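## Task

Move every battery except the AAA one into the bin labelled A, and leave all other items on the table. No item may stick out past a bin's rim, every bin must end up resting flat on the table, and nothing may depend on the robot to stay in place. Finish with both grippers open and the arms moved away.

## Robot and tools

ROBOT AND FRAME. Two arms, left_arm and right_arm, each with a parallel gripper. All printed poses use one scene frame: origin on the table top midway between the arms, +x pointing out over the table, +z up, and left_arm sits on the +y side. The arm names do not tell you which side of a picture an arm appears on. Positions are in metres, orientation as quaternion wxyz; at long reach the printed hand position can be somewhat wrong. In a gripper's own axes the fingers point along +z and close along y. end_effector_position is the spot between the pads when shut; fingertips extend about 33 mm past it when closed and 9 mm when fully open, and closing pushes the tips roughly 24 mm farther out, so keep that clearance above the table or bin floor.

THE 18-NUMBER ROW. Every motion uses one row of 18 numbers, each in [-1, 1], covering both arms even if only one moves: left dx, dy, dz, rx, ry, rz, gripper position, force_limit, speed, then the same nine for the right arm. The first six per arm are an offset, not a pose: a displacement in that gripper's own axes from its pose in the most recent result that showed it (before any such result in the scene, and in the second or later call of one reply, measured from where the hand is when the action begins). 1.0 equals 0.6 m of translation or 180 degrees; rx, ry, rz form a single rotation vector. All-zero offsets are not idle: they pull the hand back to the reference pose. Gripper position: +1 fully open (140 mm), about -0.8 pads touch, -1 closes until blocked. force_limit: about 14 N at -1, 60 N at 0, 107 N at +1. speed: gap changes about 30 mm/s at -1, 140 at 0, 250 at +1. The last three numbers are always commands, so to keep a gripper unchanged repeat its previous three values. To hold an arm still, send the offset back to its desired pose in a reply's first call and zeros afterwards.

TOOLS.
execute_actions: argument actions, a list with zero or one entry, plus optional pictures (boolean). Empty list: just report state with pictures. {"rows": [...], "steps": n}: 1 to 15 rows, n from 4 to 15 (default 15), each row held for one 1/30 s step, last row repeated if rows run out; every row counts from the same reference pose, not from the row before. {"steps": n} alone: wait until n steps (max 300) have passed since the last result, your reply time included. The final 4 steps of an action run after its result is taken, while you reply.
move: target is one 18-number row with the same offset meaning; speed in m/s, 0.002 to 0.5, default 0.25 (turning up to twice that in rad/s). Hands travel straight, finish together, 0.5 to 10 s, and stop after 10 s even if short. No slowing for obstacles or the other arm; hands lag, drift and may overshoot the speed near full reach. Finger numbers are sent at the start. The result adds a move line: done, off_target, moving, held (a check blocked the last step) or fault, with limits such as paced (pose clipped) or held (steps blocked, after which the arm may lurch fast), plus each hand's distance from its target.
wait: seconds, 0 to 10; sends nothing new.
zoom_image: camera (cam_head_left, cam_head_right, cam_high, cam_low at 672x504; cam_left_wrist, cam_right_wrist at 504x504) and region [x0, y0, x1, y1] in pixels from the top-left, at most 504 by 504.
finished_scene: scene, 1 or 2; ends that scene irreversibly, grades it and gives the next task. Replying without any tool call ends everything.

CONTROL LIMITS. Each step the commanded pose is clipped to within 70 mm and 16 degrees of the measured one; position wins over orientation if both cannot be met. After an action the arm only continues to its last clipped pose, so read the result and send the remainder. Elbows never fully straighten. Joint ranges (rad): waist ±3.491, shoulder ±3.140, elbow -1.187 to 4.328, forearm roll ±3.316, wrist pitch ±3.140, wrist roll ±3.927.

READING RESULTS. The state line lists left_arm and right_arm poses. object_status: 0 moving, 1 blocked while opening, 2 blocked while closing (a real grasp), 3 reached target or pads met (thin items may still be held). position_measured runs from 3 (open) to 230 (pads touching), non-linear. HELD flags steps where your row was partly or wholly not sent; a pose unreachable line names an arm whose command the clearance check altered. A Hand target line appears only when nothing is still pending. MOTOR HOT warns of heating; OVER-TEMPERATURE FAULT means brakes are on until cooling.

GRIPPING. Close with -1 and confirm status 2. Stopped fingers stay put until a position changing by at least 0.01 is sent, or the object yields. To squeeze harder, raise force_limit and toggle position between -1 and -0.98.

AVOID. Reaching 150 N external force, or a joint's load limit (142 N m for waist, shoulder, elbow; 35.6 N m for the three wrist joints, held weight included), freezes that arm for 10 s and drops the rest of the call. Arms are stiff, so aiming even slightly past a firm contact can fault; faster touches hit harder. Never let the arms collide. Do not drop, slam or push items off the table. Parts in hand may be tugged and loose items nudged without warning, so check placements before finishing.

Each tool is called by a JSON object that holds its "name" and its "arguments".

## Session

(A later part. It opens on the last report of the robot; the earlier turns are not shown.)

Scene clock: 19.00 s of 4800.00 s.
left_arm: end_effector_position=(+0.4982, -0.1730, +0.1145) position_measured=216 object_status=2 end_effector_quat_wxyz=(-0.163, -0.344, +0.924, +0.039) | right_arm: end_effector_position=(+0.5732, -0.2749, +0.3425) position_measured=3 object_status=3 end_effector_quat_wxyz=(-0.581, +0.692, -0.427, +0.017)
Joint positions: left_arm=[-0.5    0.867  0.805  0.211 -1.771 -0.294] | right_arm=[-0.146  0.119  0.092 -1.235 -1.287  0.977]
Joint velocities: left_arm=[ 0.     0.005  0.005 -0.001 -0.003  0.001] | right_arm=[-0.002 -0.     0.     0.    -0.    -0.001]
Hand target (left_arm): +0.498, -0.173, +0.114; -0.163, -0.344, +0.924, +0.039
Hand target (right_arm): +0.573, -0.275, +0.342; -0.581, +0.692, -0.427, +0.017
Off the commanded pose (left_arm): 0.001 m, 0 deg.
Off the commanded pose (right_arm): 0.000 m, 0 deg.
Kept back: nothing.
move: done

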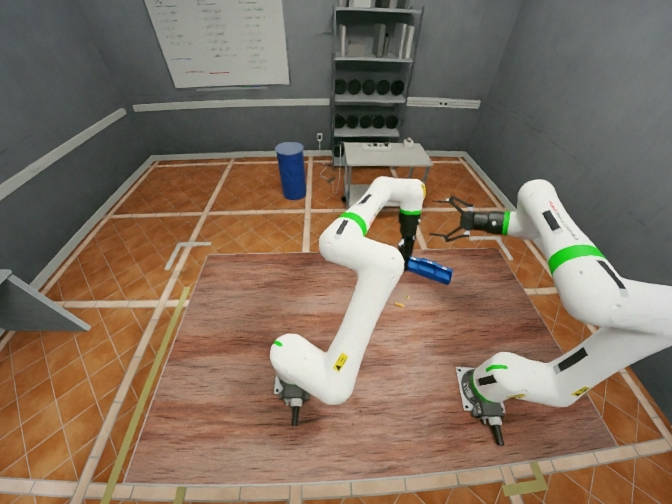

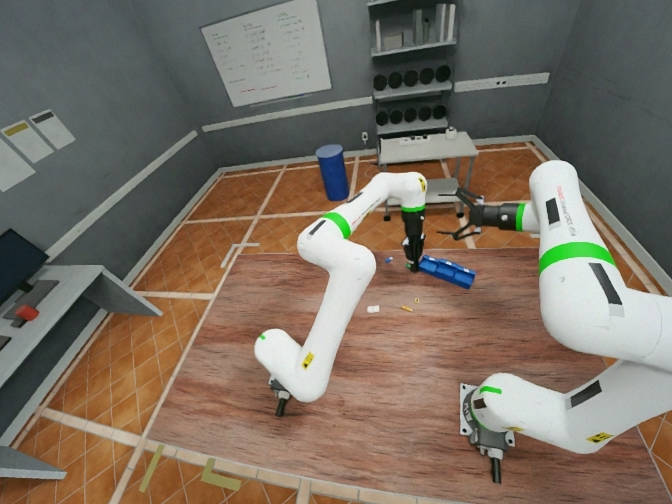

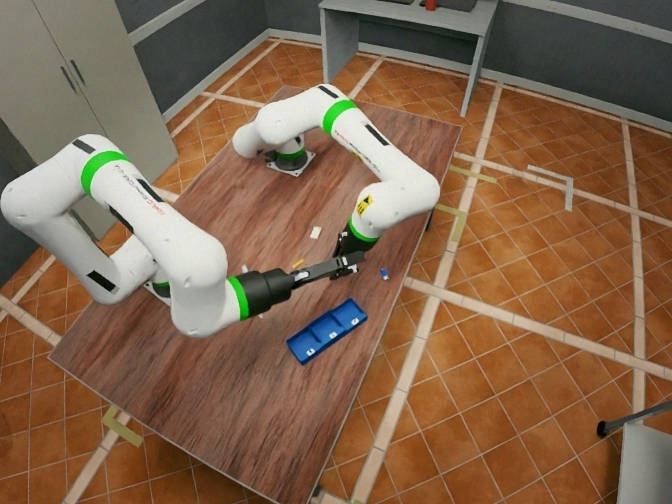

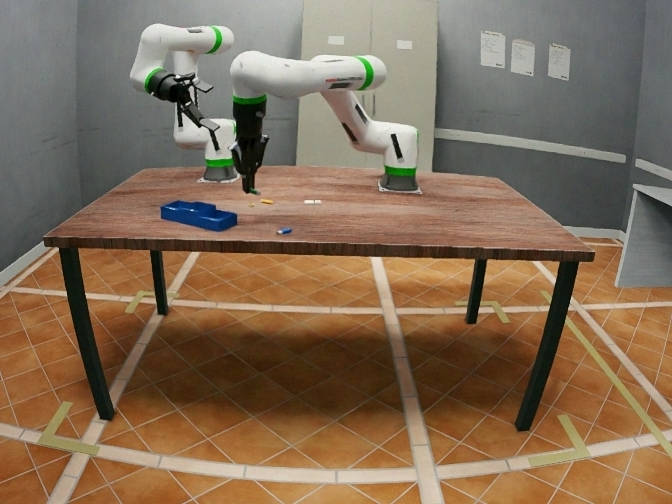

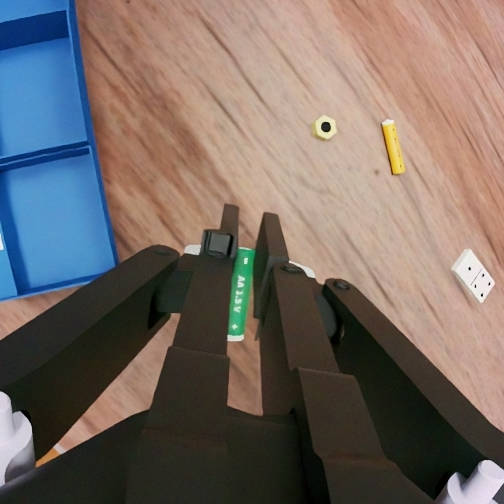

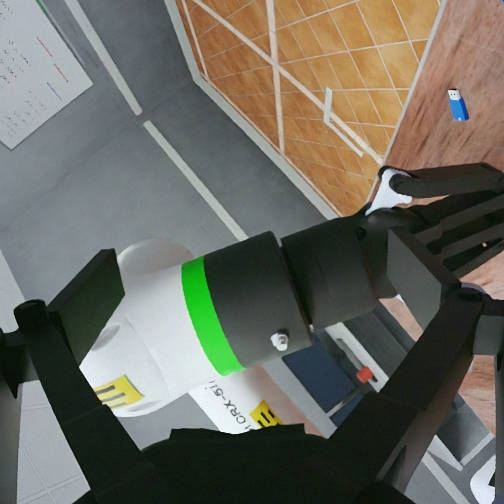

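More −y (left in wrist image).

{"name": "move", "arguments": {"target": [0,-0.15,0,0,0,0,-1,0,0,0,0,0,0,0,0,1,0,0]}}

Scene clock: 20.27 s of 4800.00 s.
left_arm: end_effector_position=(+0.5535, -0.2408, +0.0976) position_measured=216 object_status=2 end_effector_quat_wxyz=(-0.149, -0.350, +0.925, +0.001) | right_arm: end_effector_position=(+0.5732, -0.2749, +0.3425) position_measured=3 object_status=3 end_effector_quat_wxyz=(-0.581, +0.692, -0.427, +0.017)
Joint positions: left_arm=[-0.527  1.265  1.493  0.259 -1.968 -0.19 ] | right_arm=[-0.146  0.119  0.092 -1.235 -1.287  0.977]
Joint velocities: left_arm=[ 0.    -0.006 -0.006 -0.     0.003 -0.   ] | right_arm=[-0.002 -0.    -0.002  0.     0.     0.   ]
Hand target (left_arm): +0.554, -0.241, +0.098; -0.149, -0.350, +0.925, +0.001
Hand target (right_arm): +0.573, -0.275, +0.342; -0.581, +0.692, -0.427, +0.017
Off the commanded pose (left_arm): 0.001 m, 5 deg.
Off the commanded pose (right_arm): 0.000 m, 0 deg.
Kept back: nothing.
move: off_target (left_arm)

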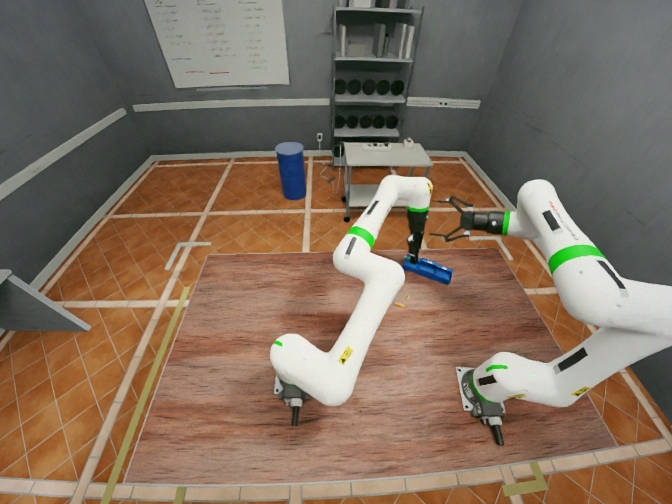

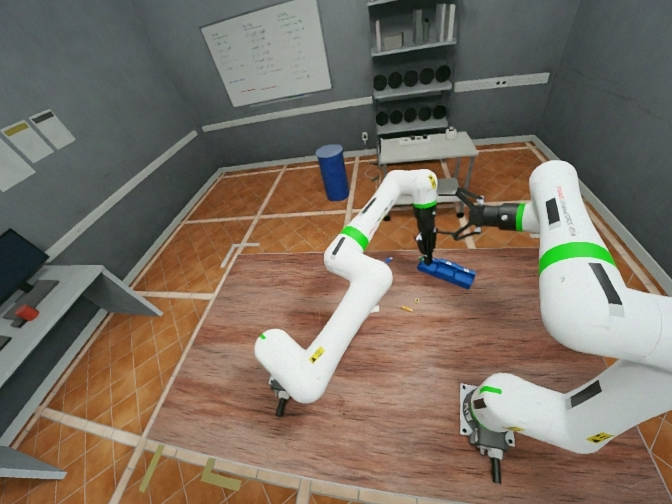

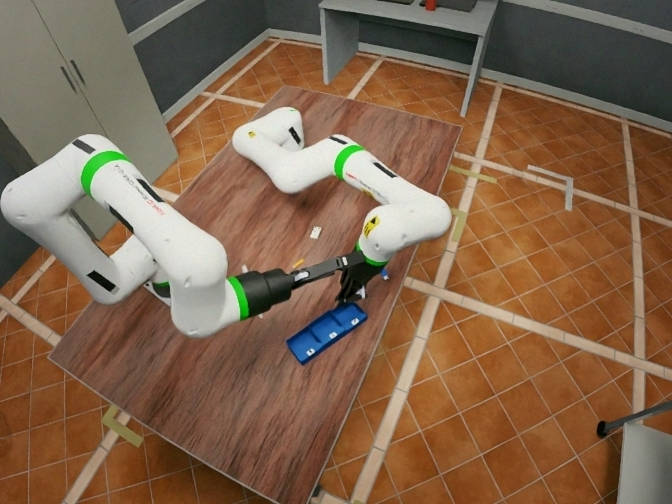

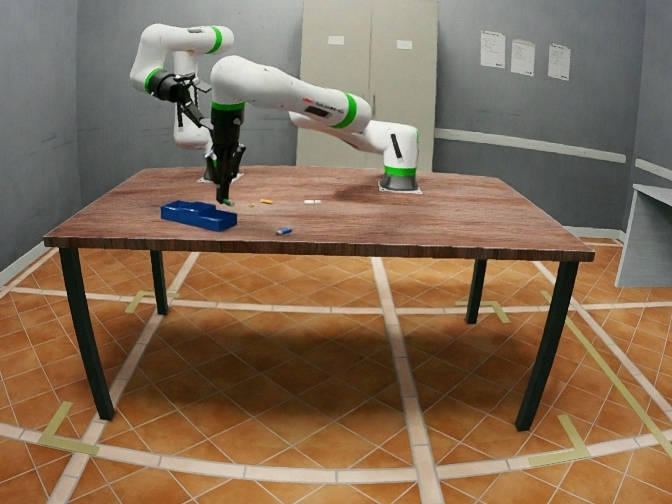

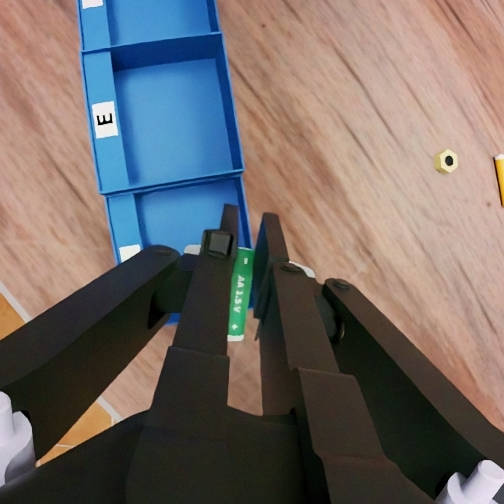

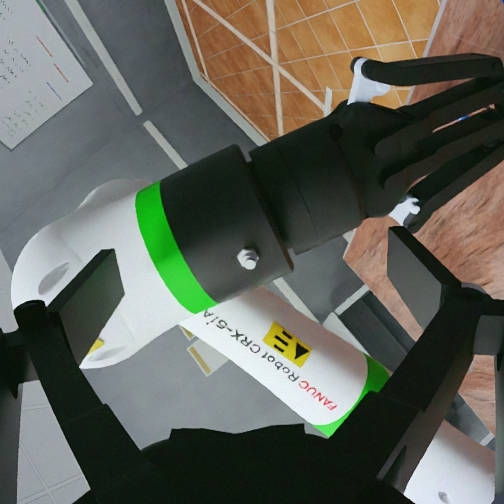

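{"name": "move", "arguments": {"target": [0,-0.05,0.03,0,0,0,-1,0,0,0,0,0,0,0,0,1,0,0], "speed": 0.1}}

{"name": "move", "arguments": {"target": [0,0,0,0,0,0,-0.3,0,0,0,0,0,0,0,0,1,0,0]}}

{"name": "move", "arguments": {"target": [0,0.2,-0.15,0,0,0,-0.3,0,0,0,0,0,0,0,0,1,0,0]}}

Scene clock: 21.27 s of 4800.00 s.
left_arm: end_effector_position=(+0.5671, -0.2645, +0.0768) position_measured=216 object_status=2 end_effector_quat_wxyz=(-0.139, -0.355, +0.924, -0.026) | right_arm: end_effector_position=(+0.5732, -0.2749, +0.3425) position_measured=3 object_status=3 end_effector_quat_wxyz=(-0.581, +0.692, -0.427, +0.017)
Joint positions: left_arm=[-0.535  1.288  1.49   0.269 -1.883 -0.184] | right_arm=[-0.146  0.119  0.092 -1.235 -1.287  0.977]
Joint velocities: left_arm=[-0.001 -0.003 -0.003  0.     0.002  0.   ] | right_arm=[ 0.001  0.     0.001 -0.     0.    -0.   ]
Hand target (left_arm): +0.567, -0.264, +0.077; -0.139, -0.354, +0.924, -0.026
Hand target (right_arm): +0.573, -0.275, +0.342; -0.581, +0.692, -0.427, +0.017
Off the commanded pose (left_arm): 0.001 m, 3 deg.
Off the commanded pose (right_arm): 0.000 m, 0 deg.
Kept back: nothing.
move: off_target (left_arm)

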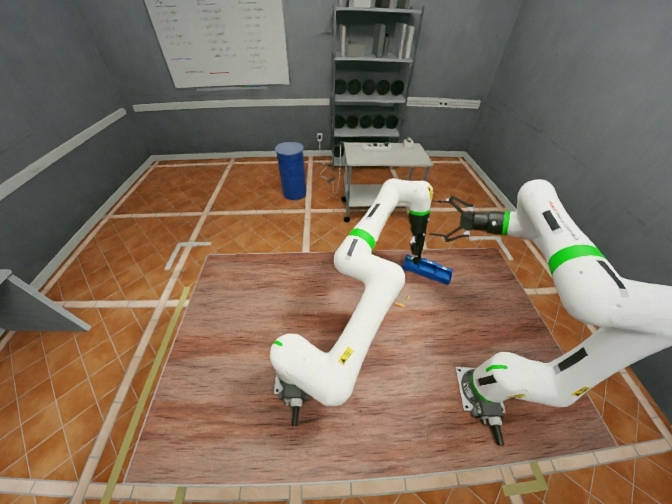

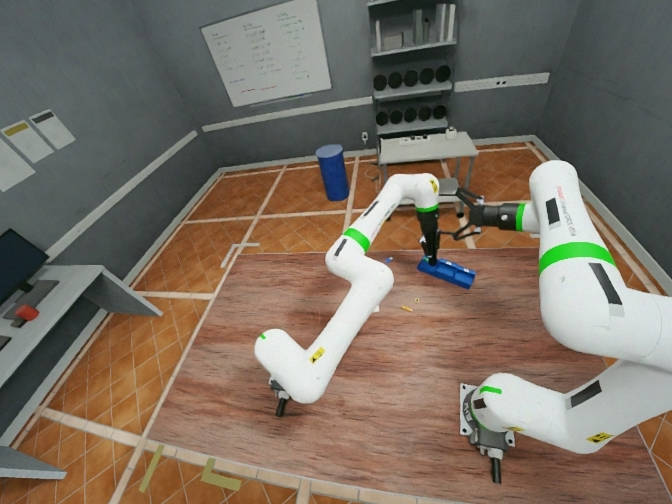

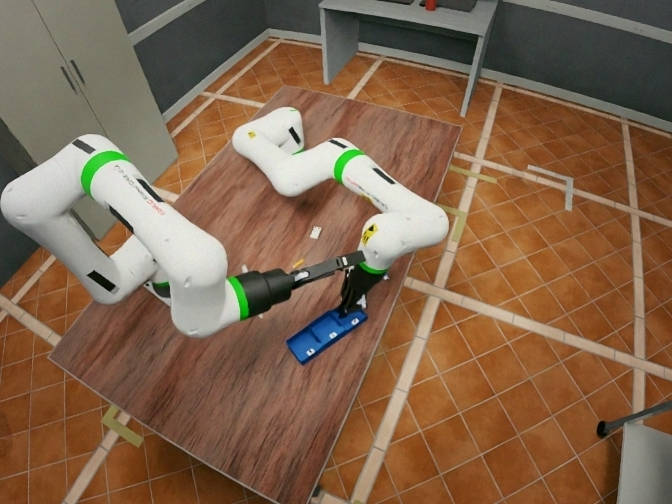

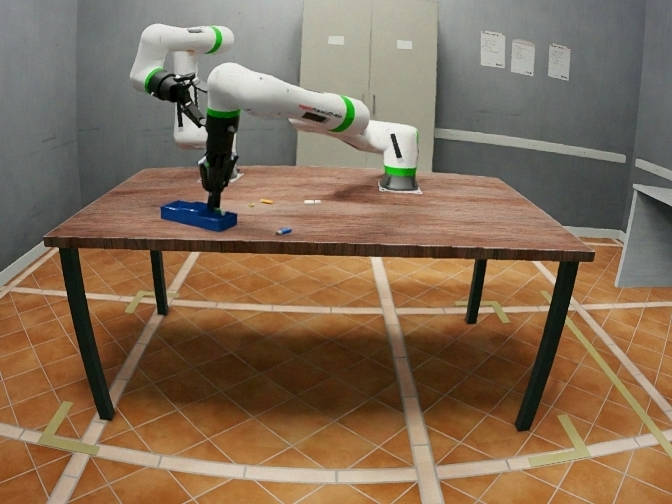

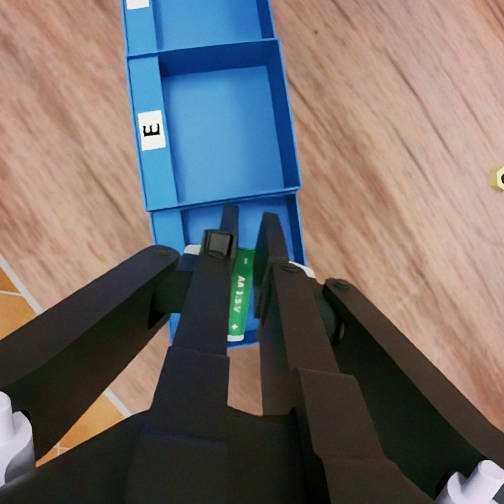

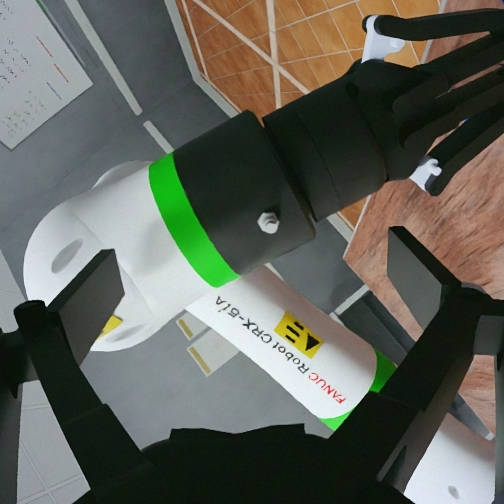

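Scene clock: 21.77 s of 4800.00 s.
left_arm: end_effector_position=(+0.5671, -0.2645, +0.0768) position_measured=167 object_status=3 end_effector_quat_wxyz=(-0.139, -0.355, +0.924, -0.026) | right_arm: end_effector_position=(+0.5732, -0.2749, +0.3425) position_measured=3 object_status=3 end_effector_quat_wxyz=(-0.581, +0.692, -0.427, +0.017)
Joint positions: left_arm=[-0.535  1.288  1.49   0.269 -1.883 -0.184] | right_arm=[-0.146  0.119  0.092 -1.235 -1.287  0.977]
Joint velocities: left_arm=[-0.001 -0.001 -0.    -0.     0.    -0.   ] | right_arm=[-0.001 -0.001 -0.    -0.    -0.     0.003]
Hand target (left_arm): +0.567, -0.264, +0.077; -0.139, -0.355, +0.924, -0.026
Hand target (right_arm): +0.573, -0.275, +0.342; -0.581, +0.692, -0.427, +0.017
Off the commanded pose (left_arm): 0.000 m, 0 deg.
Off the commanded pose (right_arm): 0.000 m, 0 deg.
Kept back: nothing.
move: done

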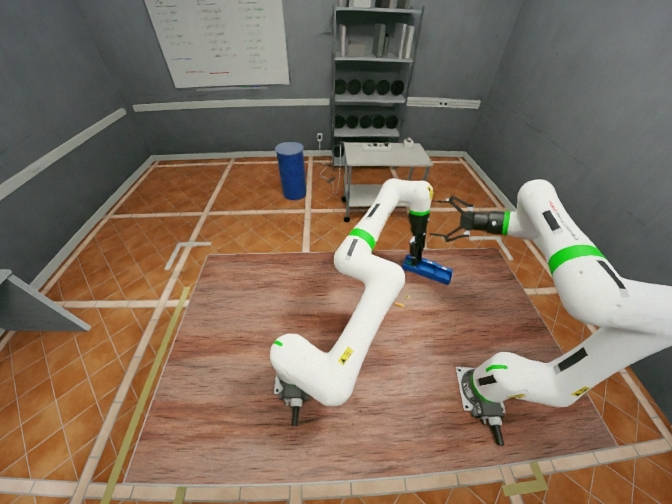

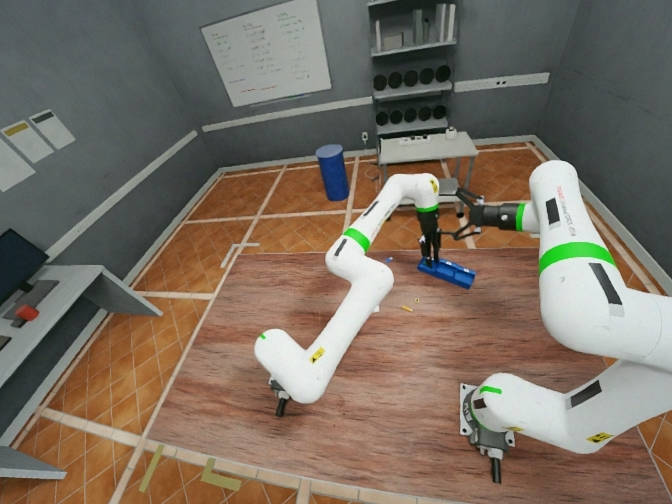

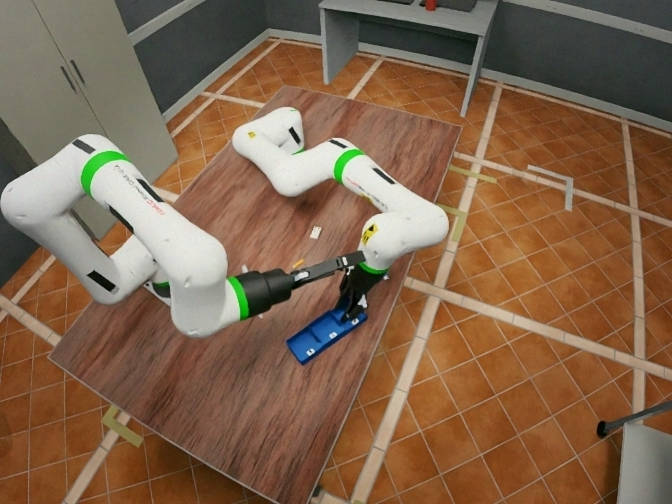

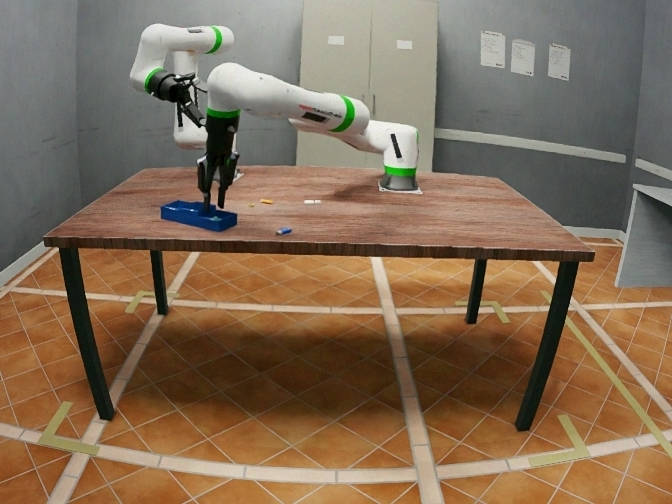

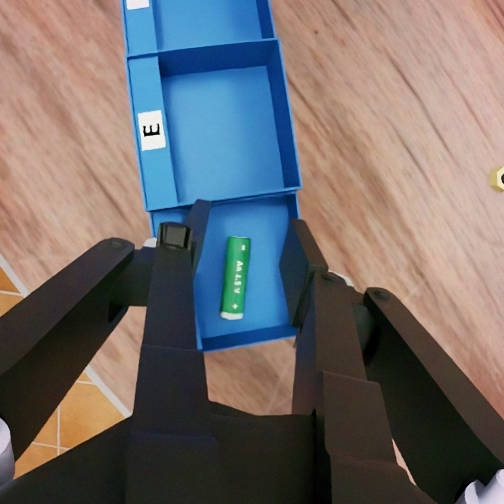

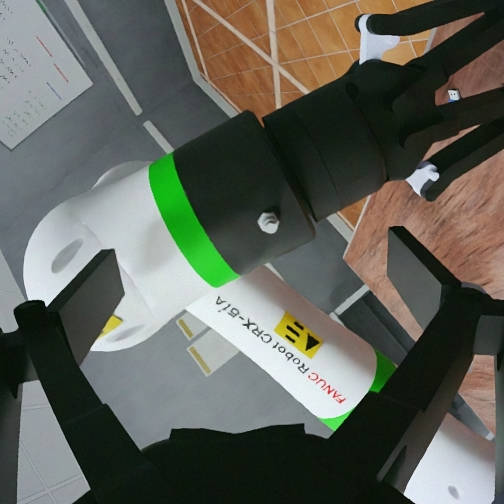

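Scene clock: 23.20 s of 4800.00 s.
left_arm: end_effector_position=(+0.5086, -0.1613, +0.1689) position_measured=167 object_status=3 end_effector_quat_wxyz=(-0.139, -0.354, +0.924, -0.026) | right_arm: end_effector_position=(+0.5732, -0.2749, +0.3425) position_measured=3 object_status=3 end_effector_quat_wxyz=(-0.581, +0.692, -0.427, +0.017)
Joint positions: left_arm=[-0.458  0.699  0.654  0.247 -1.665 -0.326] | right_arm=[-0.146  0.119  0.092 -1.235 -1.287  0.977]
Joint velocities: left_arm=[ 0.001 -0.001 -0.002  0.     0.002 -0.001] | right_arm=[ 0.002 -0.     0.     0.    -0.    -0.001]
Hand target (left_arm): +0.509, -0.161, +0.169; -0.139, -0.354, +0.924, -0.026
Hand target (right_arm): +0.573, -0.275, +0.342; -0.581, +0.692, -0.427, +0.017
Off the commanded pose (left_arm): 0.001 m, 0 deg.
Off the commanded pose (right_arm): 0.000 m, 0 deg.
Kept back: nothing.
move: done

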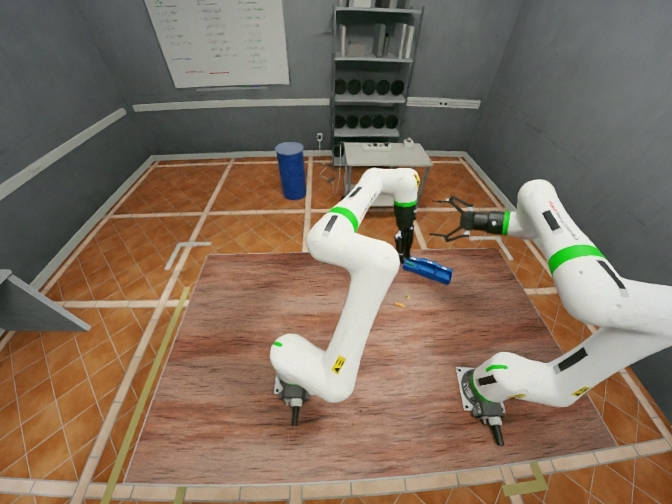

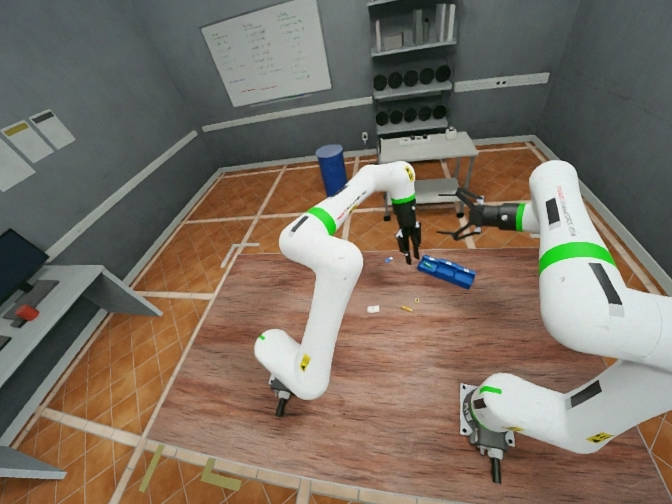

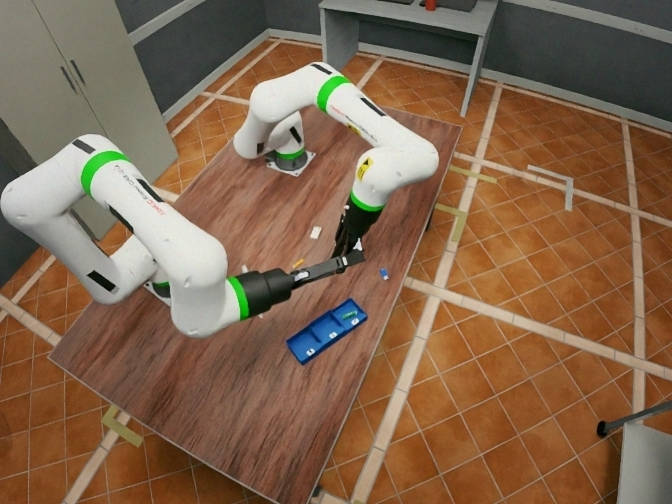

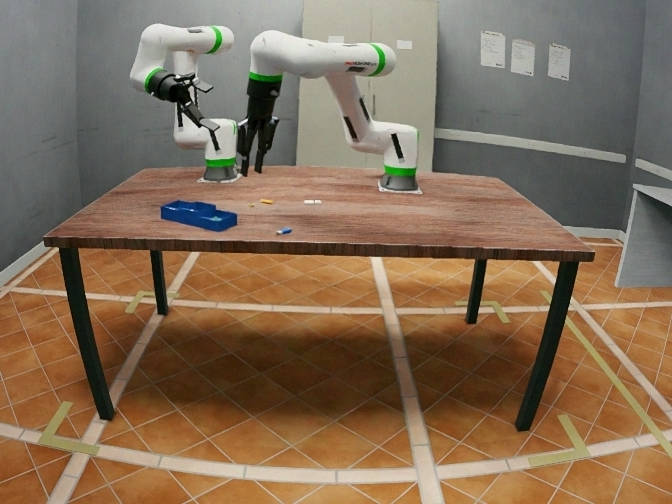

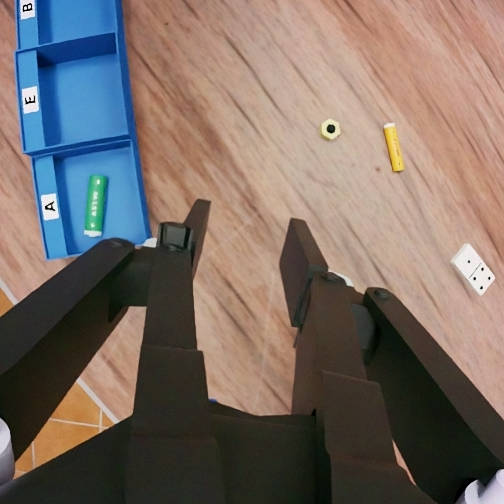

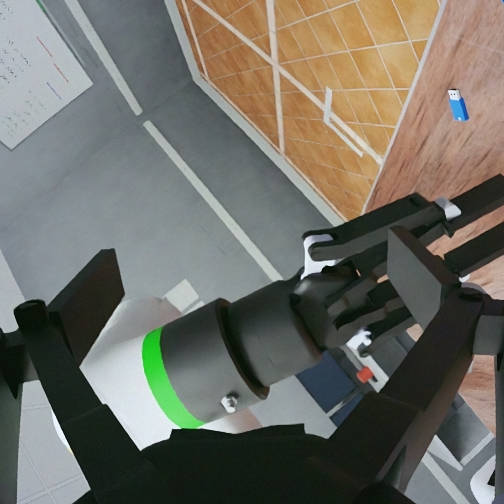

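{"name": "finished_scene", "arguments": {"scene": 1}}

The scene is finished: the task was done.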